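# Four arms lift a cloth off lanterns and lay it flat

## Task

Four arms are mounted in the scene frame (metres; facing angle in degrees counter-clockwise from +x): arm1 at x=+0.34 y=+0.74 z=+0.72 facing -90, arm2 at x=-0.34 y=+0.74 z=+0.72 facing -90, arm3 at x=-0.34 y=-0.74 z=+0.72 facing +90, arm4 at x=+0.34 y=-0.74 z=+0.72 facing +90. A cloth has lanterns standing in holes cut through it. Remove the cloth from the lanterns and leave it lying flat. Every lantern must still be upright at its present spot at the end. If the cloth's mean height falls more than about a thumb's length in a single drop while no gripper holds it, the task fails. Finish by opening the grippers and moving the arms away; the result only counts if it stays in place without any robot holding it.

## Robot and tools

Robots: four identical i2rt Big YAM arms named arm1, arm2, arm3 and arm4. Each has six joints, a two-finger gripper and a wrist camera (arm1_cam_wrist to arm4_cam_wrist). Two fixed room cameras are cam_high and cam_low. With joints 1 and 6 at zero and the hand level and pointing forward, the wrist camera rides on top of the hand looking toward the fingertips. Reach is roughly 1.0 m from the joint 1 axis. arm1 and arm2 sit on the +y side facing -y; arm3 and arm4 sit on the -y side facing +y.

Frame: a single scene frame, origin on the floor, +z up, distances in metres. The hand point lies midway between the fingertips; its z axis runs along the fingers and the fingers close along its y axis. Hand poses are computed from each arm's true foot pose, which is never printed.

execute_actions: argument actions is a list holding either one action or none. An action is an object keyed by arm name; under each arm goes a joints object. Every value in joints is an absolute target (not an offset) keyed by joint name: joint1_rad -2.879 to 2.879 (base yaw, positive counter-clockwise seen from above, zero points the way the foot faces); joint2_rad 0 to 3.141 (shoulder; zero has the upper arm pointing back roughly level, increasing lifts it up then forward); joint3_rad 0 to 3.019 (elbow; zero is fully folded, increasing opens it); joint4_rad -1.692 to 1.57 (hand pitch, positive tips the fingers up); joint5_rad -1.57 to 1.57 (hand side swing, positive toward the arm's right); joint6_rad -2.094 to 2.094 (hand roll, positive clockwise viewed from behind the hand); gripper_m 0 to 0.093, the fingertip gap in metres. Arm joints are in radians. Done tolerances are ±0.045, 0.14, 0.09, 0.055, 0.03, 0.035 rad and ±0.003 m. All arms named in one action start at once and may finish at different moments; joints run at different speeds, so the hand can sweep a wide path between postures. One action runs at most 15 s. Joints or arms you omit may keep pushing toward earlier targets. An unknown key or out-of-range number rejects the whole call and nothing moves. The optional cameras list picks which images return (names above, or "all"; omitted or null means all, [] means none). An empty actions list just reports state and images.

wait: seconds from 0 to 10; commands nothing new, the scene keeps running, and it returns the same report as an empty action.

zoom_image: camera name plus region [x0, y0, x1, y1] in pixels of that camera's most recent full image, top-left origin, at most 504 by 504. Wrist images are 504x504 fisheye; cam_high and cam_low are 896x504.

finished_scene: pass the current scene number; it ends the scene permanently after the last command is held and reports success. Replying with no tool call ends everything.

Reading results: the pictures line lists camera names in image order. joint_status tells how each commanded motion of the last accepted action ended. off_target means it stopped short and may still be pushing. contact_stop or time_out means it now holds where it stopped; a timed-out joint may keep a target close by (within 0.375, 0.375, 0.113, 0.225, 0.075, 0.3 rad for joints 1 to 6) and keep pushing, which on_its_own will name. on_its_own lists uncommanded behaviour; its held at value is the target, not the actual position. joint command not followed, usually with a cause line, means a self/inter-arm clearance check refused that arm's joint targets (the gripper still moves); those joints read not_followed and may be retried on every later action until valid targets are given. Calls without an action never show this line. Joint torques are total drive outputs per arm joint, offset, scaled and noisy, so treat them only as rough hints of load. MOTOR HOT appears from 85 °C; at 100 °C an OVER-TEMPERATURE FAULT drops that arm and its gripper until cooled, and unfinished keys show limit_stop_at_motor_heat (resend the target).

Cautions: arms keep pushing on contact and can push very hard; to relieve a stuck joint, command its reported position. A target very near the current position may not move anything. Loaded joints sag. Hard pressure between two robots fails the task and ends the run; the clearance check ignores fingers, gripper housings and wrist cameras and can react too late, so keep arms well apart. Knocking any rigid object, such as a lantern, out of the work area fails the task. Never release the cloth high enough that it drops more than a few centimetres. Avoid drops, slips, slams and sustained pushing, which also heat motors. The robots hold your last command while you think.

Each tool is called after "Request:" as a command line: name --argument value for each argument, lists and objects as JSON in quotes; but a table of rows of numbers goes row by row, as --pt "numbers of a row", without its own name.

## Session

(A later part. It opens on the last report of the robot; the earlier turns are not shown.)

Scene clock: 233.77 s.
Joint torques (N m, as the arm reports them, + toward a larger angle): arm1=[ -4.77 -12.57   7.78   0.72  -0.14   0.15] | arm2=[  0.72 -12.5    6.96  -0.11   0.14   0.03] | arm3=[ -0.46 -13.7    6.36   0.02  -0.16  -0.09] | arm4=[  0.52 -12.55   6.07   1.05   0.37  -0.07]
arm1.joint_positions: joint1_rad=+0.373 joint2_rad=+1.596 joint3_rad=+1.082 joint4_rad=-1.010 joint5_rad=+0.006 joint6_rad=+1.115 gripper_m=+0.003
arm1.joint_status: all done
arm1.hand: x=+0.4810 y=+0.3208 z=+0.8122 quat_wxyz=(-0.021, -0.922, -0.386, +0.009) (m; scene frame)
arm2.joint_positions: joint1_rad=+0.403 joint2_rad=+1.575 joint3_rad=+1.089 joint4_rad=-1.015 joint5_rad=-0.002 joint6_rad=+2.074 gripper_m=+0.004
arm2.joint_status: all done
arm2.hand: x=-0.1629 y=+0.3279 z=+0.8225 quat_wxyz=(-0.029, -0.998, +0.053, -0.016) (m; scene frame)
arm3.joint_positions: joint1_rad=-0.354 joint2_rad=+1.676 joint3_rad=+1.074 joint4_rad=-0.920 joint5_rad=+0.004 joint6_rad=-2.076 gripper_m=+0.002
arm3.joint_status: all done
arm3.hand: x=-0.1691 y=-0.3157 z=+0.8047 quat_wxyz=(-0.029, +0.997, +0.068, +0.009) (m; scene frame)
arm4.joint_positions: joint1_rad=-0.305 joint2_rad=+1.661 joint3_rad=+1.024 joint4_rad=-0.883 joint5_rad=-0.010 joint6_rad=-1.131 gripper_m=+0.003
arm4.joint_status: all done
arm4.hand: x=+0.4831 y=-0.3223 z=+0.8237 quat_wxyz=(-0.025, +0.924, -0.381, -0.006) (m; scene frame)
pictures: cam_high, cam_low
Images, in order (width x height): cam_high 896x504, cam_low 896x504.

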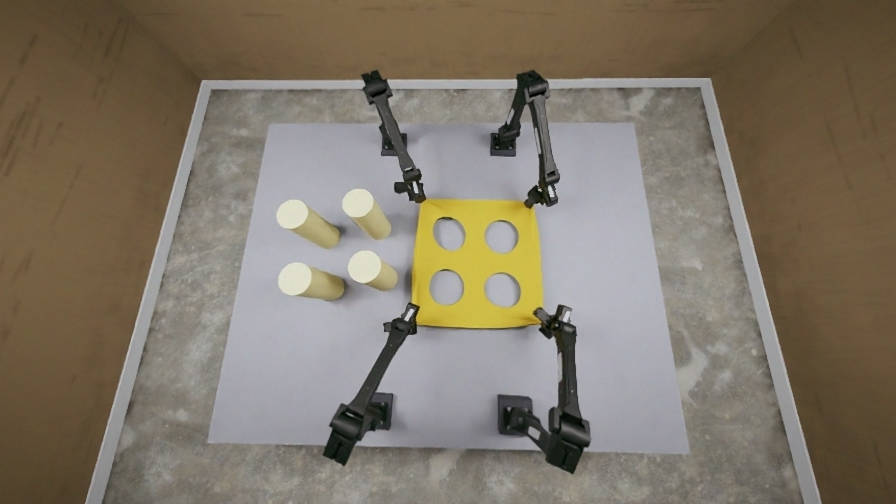

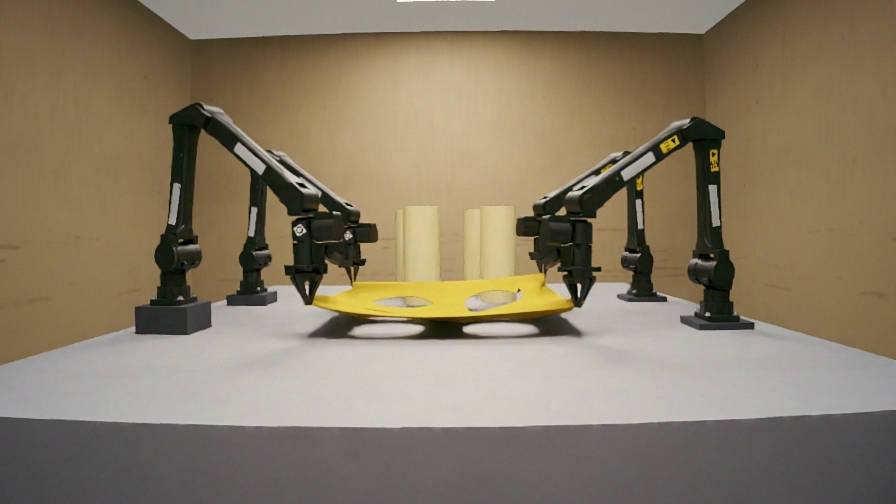

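Request:
execute_actions --actions '[{"arm1":{"joints":{"joint2_rad":1.684,"joint3_rad":1.018,"joint4_rad":-0.847}},"arm2":{"joints":{"joint2_rad":1.675,"joint3_rad":1.016,"joint4_rad":-0.879}},"arm3":{"joints":{"joint2_rad":1.776,"joint3_rad":1.010,"joint4_rad":-0.777}},"arm4":{"joints":{"joint2_rad":1.778,"joint3_rad":0.970,"joint4_rad":-0.717}}}]'

Scene clock: 237.87 s.
Joint torques (N m, as the arm reports them, + toward a larger angle): arm1=[ -4.91 -13.58   6.91   0.64  -0.14   0.16] | arm2=[  0.75 -14.1    6.07  -0.25   0.13   0.03] | arm3=[ -0.44 -13.56   5.37   0.02  -0.16  -0.08] | arm4=[  0.45 -13.34   4.82   0.92   0.38  -0.07]
arm1.joint_positions: joint1_rad=+0.373 joint2_rad=+1.701 joint3_rad=+1.010 joint4_rad=-0.851 joint5_rad=+0.006 joint6_rad=+1.115 gripper_m=+0.003
arm1.joint_status: all done
arm1.hand: x=+0.4791 y=+0.3246 z=+0.7457 quat_wxyz=(-0.011, -0.922, -0.386, +0.008) (m; scene frame)
arm2.joint_positions: joint1_rad=+0.403 joint2_rad=+1.675 joint3_rad=+1.020 joint4_rad=-0.870 joint5_rad=-0.002 joint6_rad=+2.074 gripper_m=+0.004
arm2.joint_status: all done
arm2.hand: x=-0.1641 y=+0.3313 z=+0.7589 quat_wxyz=(-0.018, -0.998, +0.053, -0.011) (m; scene frame)
arm3.joint_positions: joint1_rad=-0.354 joint2_rad=+1.774 joint3_rad=+1.022 joint4_rad=-0.774 joint5_rad=+0.004 joint6_rad=-2.076 gripper_m=+0.002
arm3.joint_status: all done
arm3.hand: x=-0.1700 y=-0.3162 z=+0.7476 quat_wxyz=(-0.027, +0.997, +0.068, +0.008) (m; scene frame)
arm4.joint_positions: joint1_rad=-0.305 joint2_rad=+1.785 joint3_rad=+0.974 joint4_rad=-0.723 joint5_rad=-0.010 joint6_rad=-1.131 gripper_m=+0.003
arm4.joint_status: all done
arm4.hand: x=+0.4823 y=-0.3245 z=+0.7584 quat_wxyz=(-0.018, +0.924, -0.381, -0.006) (m; scene frame)
pictures: arm1_cam_wrist, arm2_cam_wrist, arm3_cam_wrist, arm4_cam_wrist, cam_high, cam_low
Images, in order (width x height): arm1_cam_wrist 504x504, arm2_cam_wrist 504x504, arm3_cam_wrist 504x504, arm4_cam_wrist 504x504, cam_high 896x504, cam_low 896x504.

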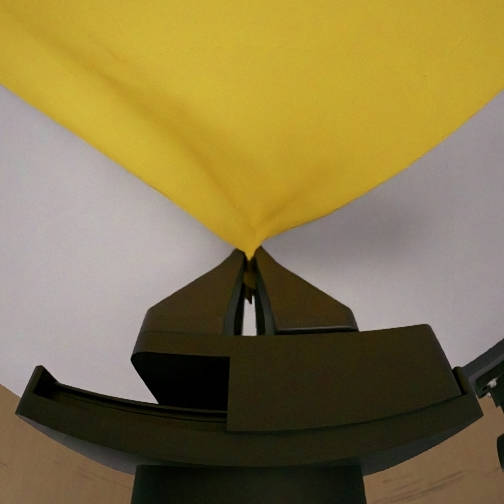

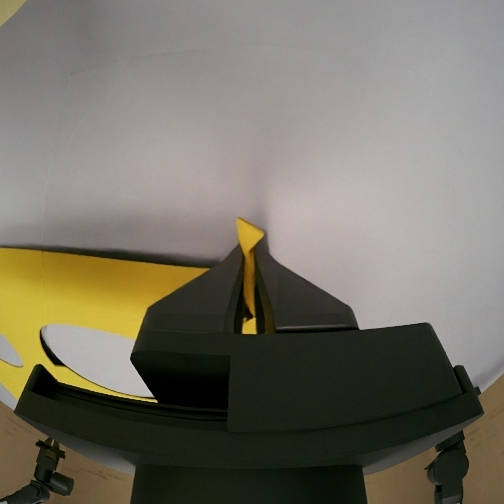

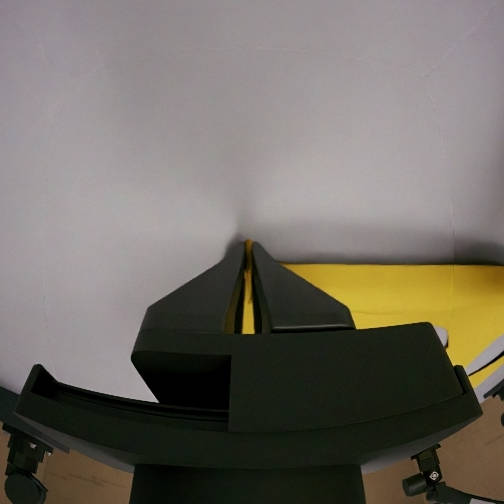

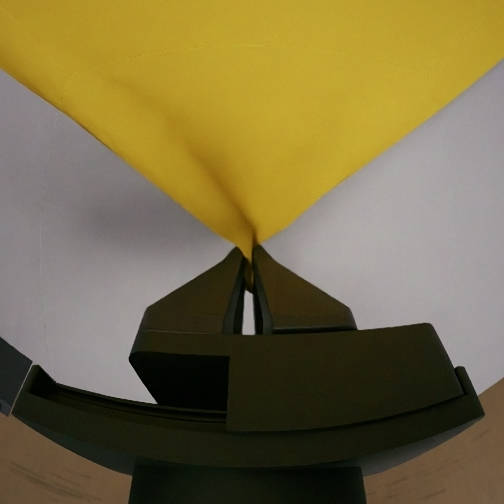

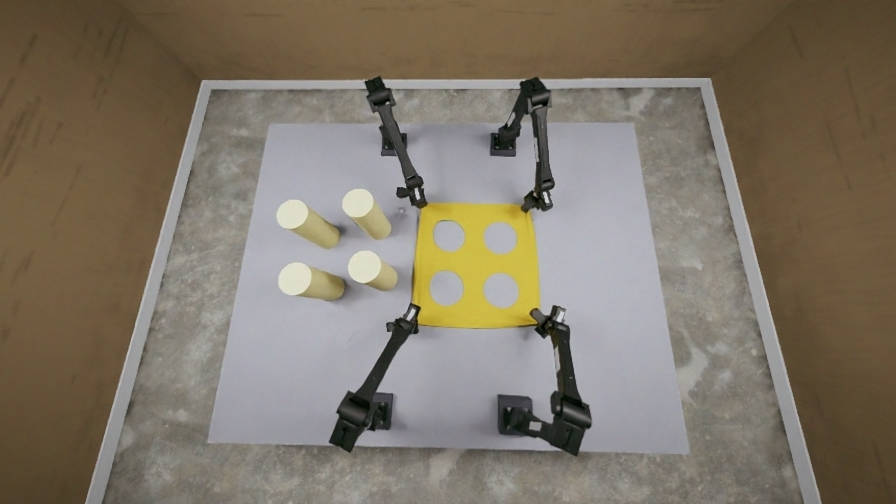

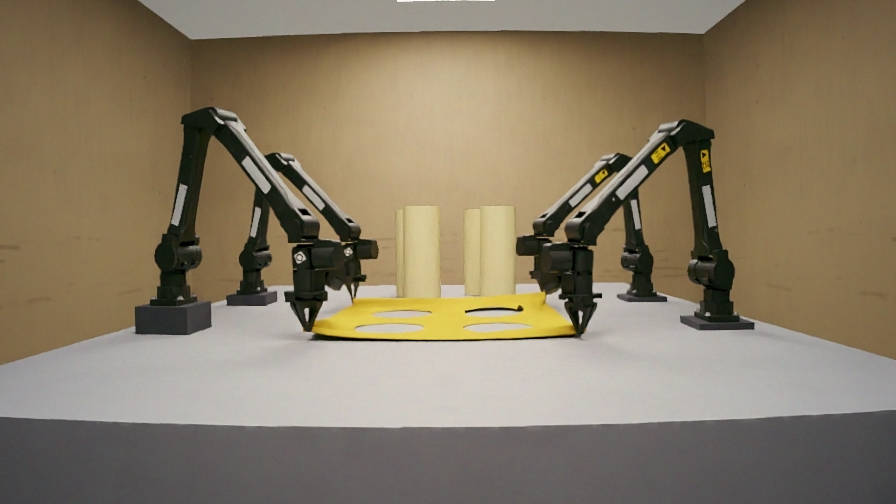

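Request:
execute_actions --actions '[{"arm2":{"joints":{"joint2_rad":1.705}},"arm3":{"joints":{"joint2_rad":1.795,"joint4_rad":-0.828}},"arm4":{"joints":{"joint2_rad":1.808}}}]' --cameras '["cam_high","cam_low"]'

Scene clock: 240.60 s.
Joint torques (N m, as the arm reports them, + toward a larger angle): arm1=[ -4.98 -13.87   6.86   0.58  -0.15   0.15] | arm2=[  0.72 -11.31   5.99  -0.25   0.12   0.03] | arm3=[ -0.48 -12.11   5.26  -1.35  -0.16  -0.08] | arm4=[  0.41 -11.47   4.92   0.92   0.37  -0.08]
arm1.joint_positions: joint1_rad=+0.373 joint2_rad=+1.701 joint3_rad=+1.010 joint4_rad=-0.851 joint5_rad=+0.006 joint6_rad=+1.115 gripper_m=+0.003
arm1.joint_status: not commanded
arm1.hand: x=+0.4791 y=+0.3246 z=+0.7457 quat_wxyz=(-0.011, -0.922, -0.386, +0.008) (m; scene frame)
arm2.joint_positions: joint1_rad=+0.403 joint2_rad=+1.678 joint3_rad=+1.020 joint4_rad=-0.870 joint5_rad=-0.001 joint6_rad=+2.074 gripper_m=+0.004
arm2.joint_status: all done
arm2.hand: x=-0.1643 y=+0.3316 z=+0.7576 quat_wxyz=(-0.017, -0.998, +0.053, -0.010) (m; scene frame)
arm3.joint_positions: joint1_rad=-0.354 joint2_rad=+1.774 joint3_rad=+1.022 joint4_rad=-0.790 joint5_rad=+0.004 joint6_rad=-2.076 gripper_m=+0.002
arm3.joint_status: all done
arm3.hand: x=-0.1714 y=-0.3199 z=+0.7474 quat_wxyz=(-0.020, +0.997, +0.068, +0.005) (m; scene frame)
arm4.joint_positions: joint1_rad=-0.305 joint2_rad=+1.787 joint3_rad=+0.974 joint4_rad=-0.723 joint5_rad=-0.010 joint6_rad=-1.131 gripper_m=+0.003
arm4.joint_status: all done
arm4.hand: x=+0.4822 y=-0.3248 z=+0.7576 quat_wxyz=(-0.017, +0.924, -0.381, -0.006) (m; scene frame)
pictures: cam_high, cam_low
Images, in order (width x height): cam_high 896x504, cam_low 896x504.

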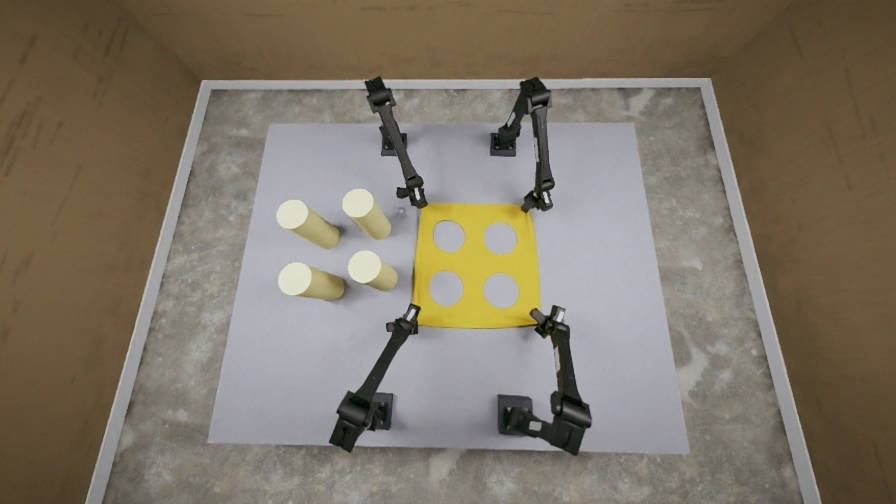

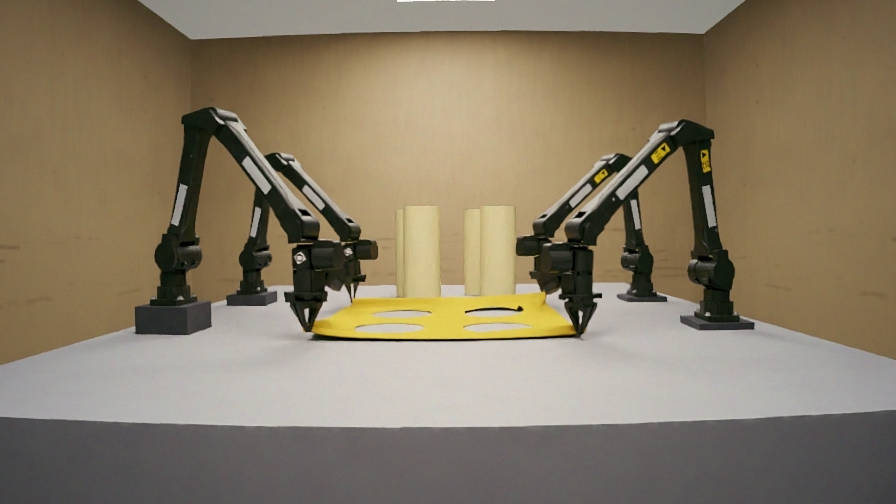

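Request:
zoom_image --camera "cam_high" --region '[380, 170, 600, 350]'

Region (380, 170, 600, 350) of cam_high's 896x504 image, scaled by 2.291, with more detail than that image has; it fills the top 412 rows of this view, and the rest is white.

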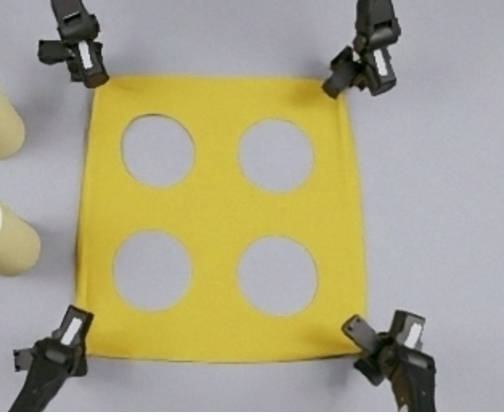

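Request:
execute_actions --actions '[{"arm1":{"joints":{"gripper_m":0.06}},"arm2":{"joints":{"gripper_m":0.06}},"arm3":{"joints":{"gripper_m":0.06}},"arm4":{"joints":{"gripper_m":0.06}}}]'

Scene clock: 242.07 s.
Joint torques (N m, as the arm reports them, + toward a larger angle): arm1=[ -4.84 -13.74   6.88   0.61  -0.01   0.15] | arm2=[  0.72 -11.68   6.3   -0.27   0.09   0.03] | arm3=[ -0.49 -12.9    5.8   -0.5   -0.11  -0.09] | arm4=[  0.34 -11.53   4.87   0.93   0.08  -0.08]
arm1.joint_positions: joint1_rad=+0.373 joint2_rad=+1.701 joint3_rad=+1.010 joint4_rad=-0.851 joint5_rad=+0.003 joint6_rad=+1.115 gripper_m=+0.060
arm1.joint_status: all done
arm1.hand: x=+0.4797 y=+0.3249 z=+0.7457 quat_wxyz=(-0.011, -0.922, -0.386, +0.006) (m; scene frame)
arm2.joint_positions: joint1_rad=+0.403 joint2_rad=+1.682 joint3_rad=+1.015 joint4_rad=-0.870 joint5_rad=-0.001 joint6_rad=+2.074 gripper_m=+0.060
arm2.joint_status: all done
arm2.hand: x=-0.1656 y=+0.3344 z=+0.7544 quat_wxyz=(-0.013, -0.998, +0.053, -0.008) (m; scene frame)
arm3.joint_positions: joint1_rad=-0.354 joint2_rad=+1.783 joint3_rad=+1.009 joint4_rad=-0.815 joint5_rad=+0.002 joint6_rad=-2.076 gripper_m=+0.060
arm3.joint_status: all done
arm3.hand: x=-0.1768 y=-0.3330 z=+0.7396 quat_wxyz=(+0.001, +0.998, +0.068, -0.006) (m; scene frame)
arm4.joint_positions: joint1_rad=-0.305 joint2_rad=+1.787 joint3_rad=+0.974 joint4_rad=-0.723 joint5_rad=-0.003 joint6_rad=-1.131 gripper_m=+0.060
arm4.joint_status: all done
arm4.hand: x=+0.4833 y=-0.3252 z=+0.7576 quat_wxyz=(-0.017, +0.924, -0.381, -0.002) (m; scene frame)
pictures: arm1_cam_wrist, arm2_cam_wrist, arm3_cam_wrist, arm4_cam_wrist, cam_high, cam_low
Images, in order (width x height): arm1_cam_wrist 504x504, arm2_cam_wrist 504x504, arm3_cam_wrist 504x504, arm4_cam_wrist 504x504, cam_high 896x504, cam_low 896x504.

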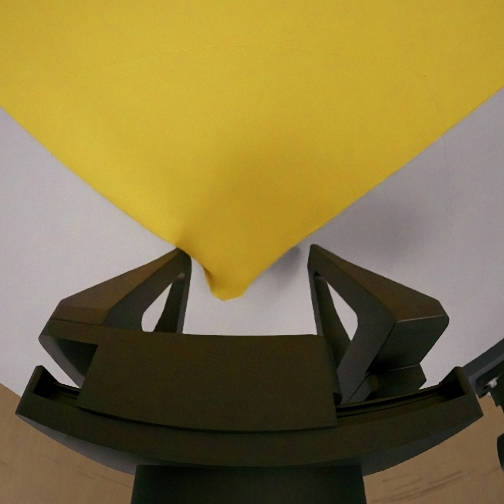

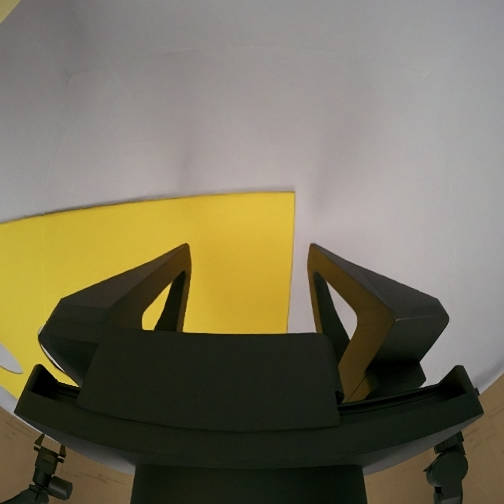

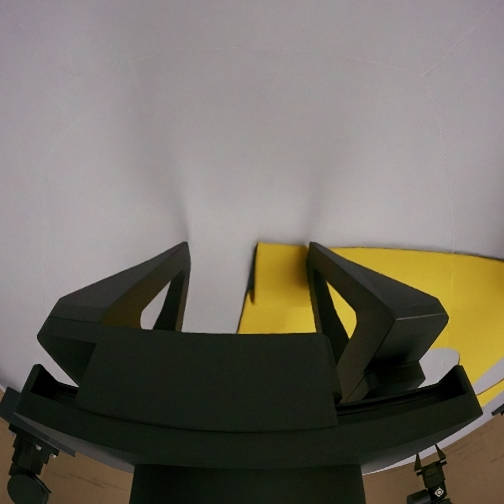

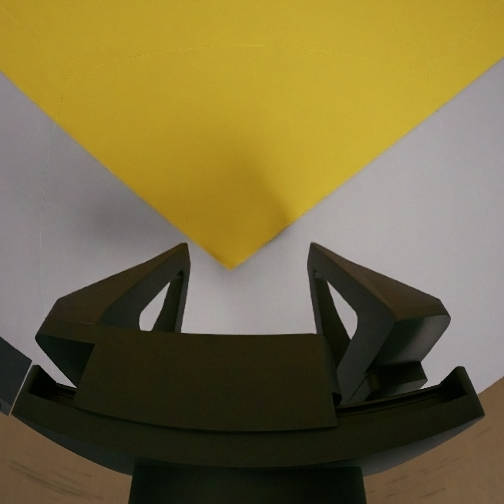

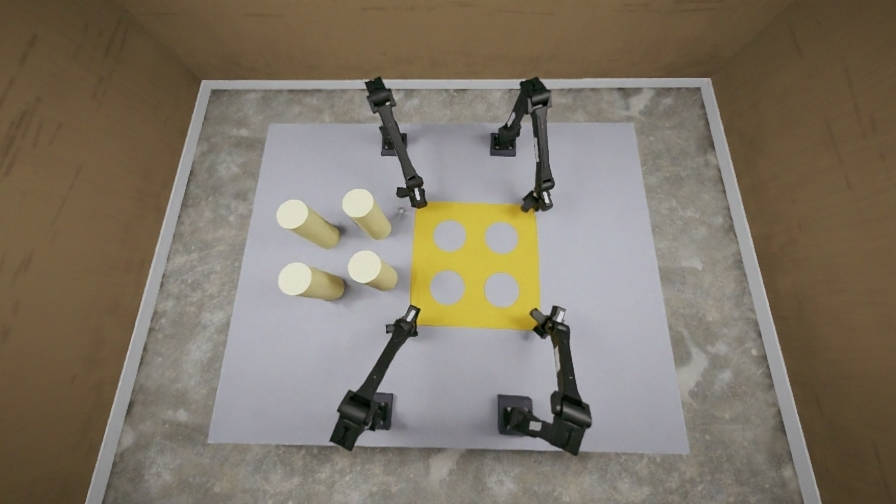

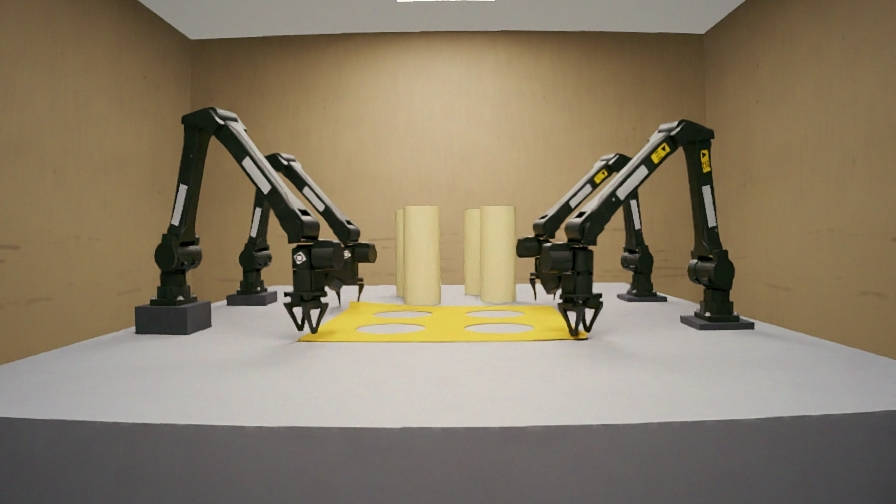

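Request:
execute_actions --actions '[{"arm1":{"joints":{"joint2_rad":0.45}},"arm2":{"joints":{"joint2_rad":0.45}},"arm3":{"joints":{"joint2_rad":0.5}},"arm4":{"joints":{"joint2_rad":0.5}}}]' --cameras '["cam_high","cam_low"]'

Scene clock: 246.07 s.
Joint torques (N m, as the arm reports them, + toward a larger angle): arm1=[-4.57  3.11  9.5   1.99 -0.07  0.05] | arm2=[ 0.7   2.87  9.44  1.59  0.04 -0.04] | arm3=[-0.64  0.59  9.04  1.19 -0.06 -0.02] | arm4=[0.56 1.45 8.88 2.28 0.13 0.  ]
arm1.joint_positions: joint1_rad=+0.373 joint2_rad=+0.444 joint3_rad=+1.005 joint4_rad=-0.851 joint5_rad=+0.003 joint6_rad=+1.115 gripper_m=+0.060
arm1.joint_status: all done
arm1.hand: x=+0.4274 y=+0.4859 z=+1.2257 quat_wxyz=(-0.594, -0.740, -0.312, +0.040) (m; scene frame)
arm2.joint_positions: joint1_rad=+0.403 joint2_rad=+0.451 joint3_rad=+1.000 joint4_rad=-0.873 joint5_rad=-0.001 joint6_rad=+2.074 gripper_m=+0.060
arm2.joint_status: all done
arm2.hand: x=-0.2317 y=+0.4889 z=+1.2153 quat_wxyz=(-0.524, -0.812, +0.044, -0.254) (m; scene frame)
arm3.joint_positions: joint1_rad=-0.354 joint2_rad=+0.494 joint3_rad=+0.999 joint4_rad=-0.815 joint5_rad=+0.002 joint6_rad=-2.076 gripper_m=+0.060
arm3.joint_status: all done
arm3.hand: x=-0.2265 y=-0.4779 z=+1.2442 quat_wxyz=(-0.540, +0.803, +0.050, +0.248) (m; scene frame)
arm4.joint_positions: joint1_rad=-0.305 joint2_rad=+0.497 joint3_rad=+0.966 joint4_rad=-0.723 joint5_rad=-0.002 joint6_rad=-1.131 gripper_m=+0.060
arm4.joint_status: all done
arm4.hand: x=+0.4363 y=-0.4570 z=+1.2763 quat_wxyz=(-0.611, +0.732, -0.301, -0.030) (m; scene frame)
pictures: cam_high, cam_low
Images, in order (width x height): cam_high 896x504, cam_low 896x504.

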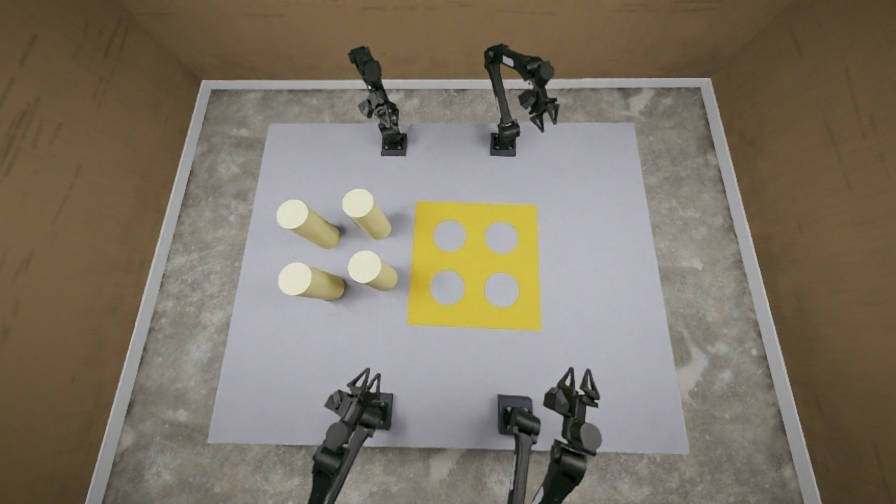

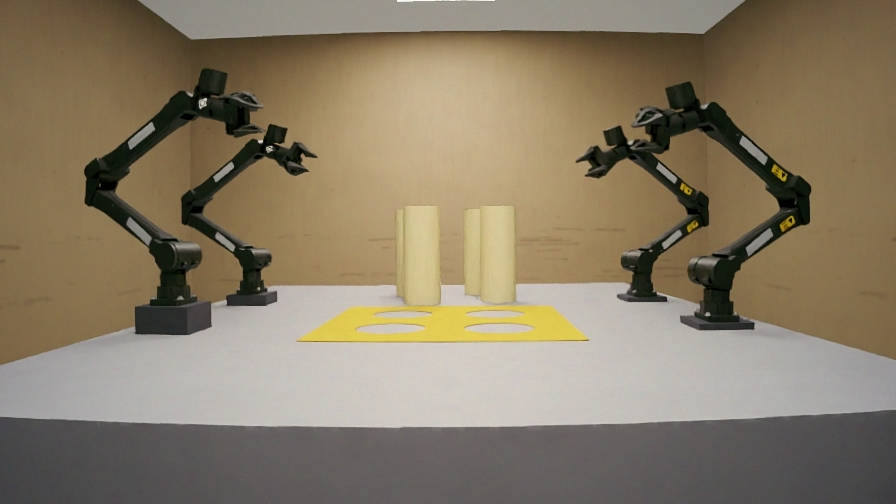

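Request:
zoom_image --camera "cam_high" --region '[270, 170, 570, 350]'

Request:
zoom_image --camera "cam_low" --region '[280, 190, 620, 360]'

Region (270, 170, 570, 350) of cam_high's 896x504 image, scaled by 1.680, with more detail than that image has; it fills the top 302 rows of this view, and the rest is white.

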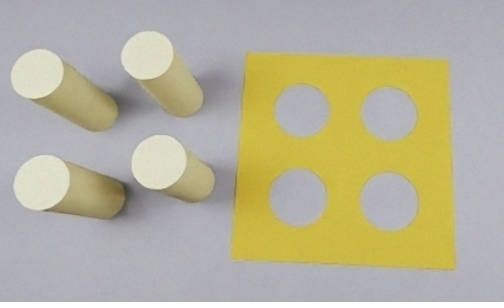

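Region (280, 190, 620, 360) of cam_low's 896x504 image, scaled by 1.482, with more detail than that image has.

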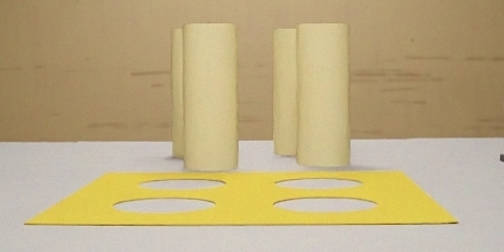

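The cloth lies flat, all four lanterns are standing in place, and the arms are clear, so I'm ending scene 1.

Request:
finished_scene --scene 1

The scene is finished: the task was done.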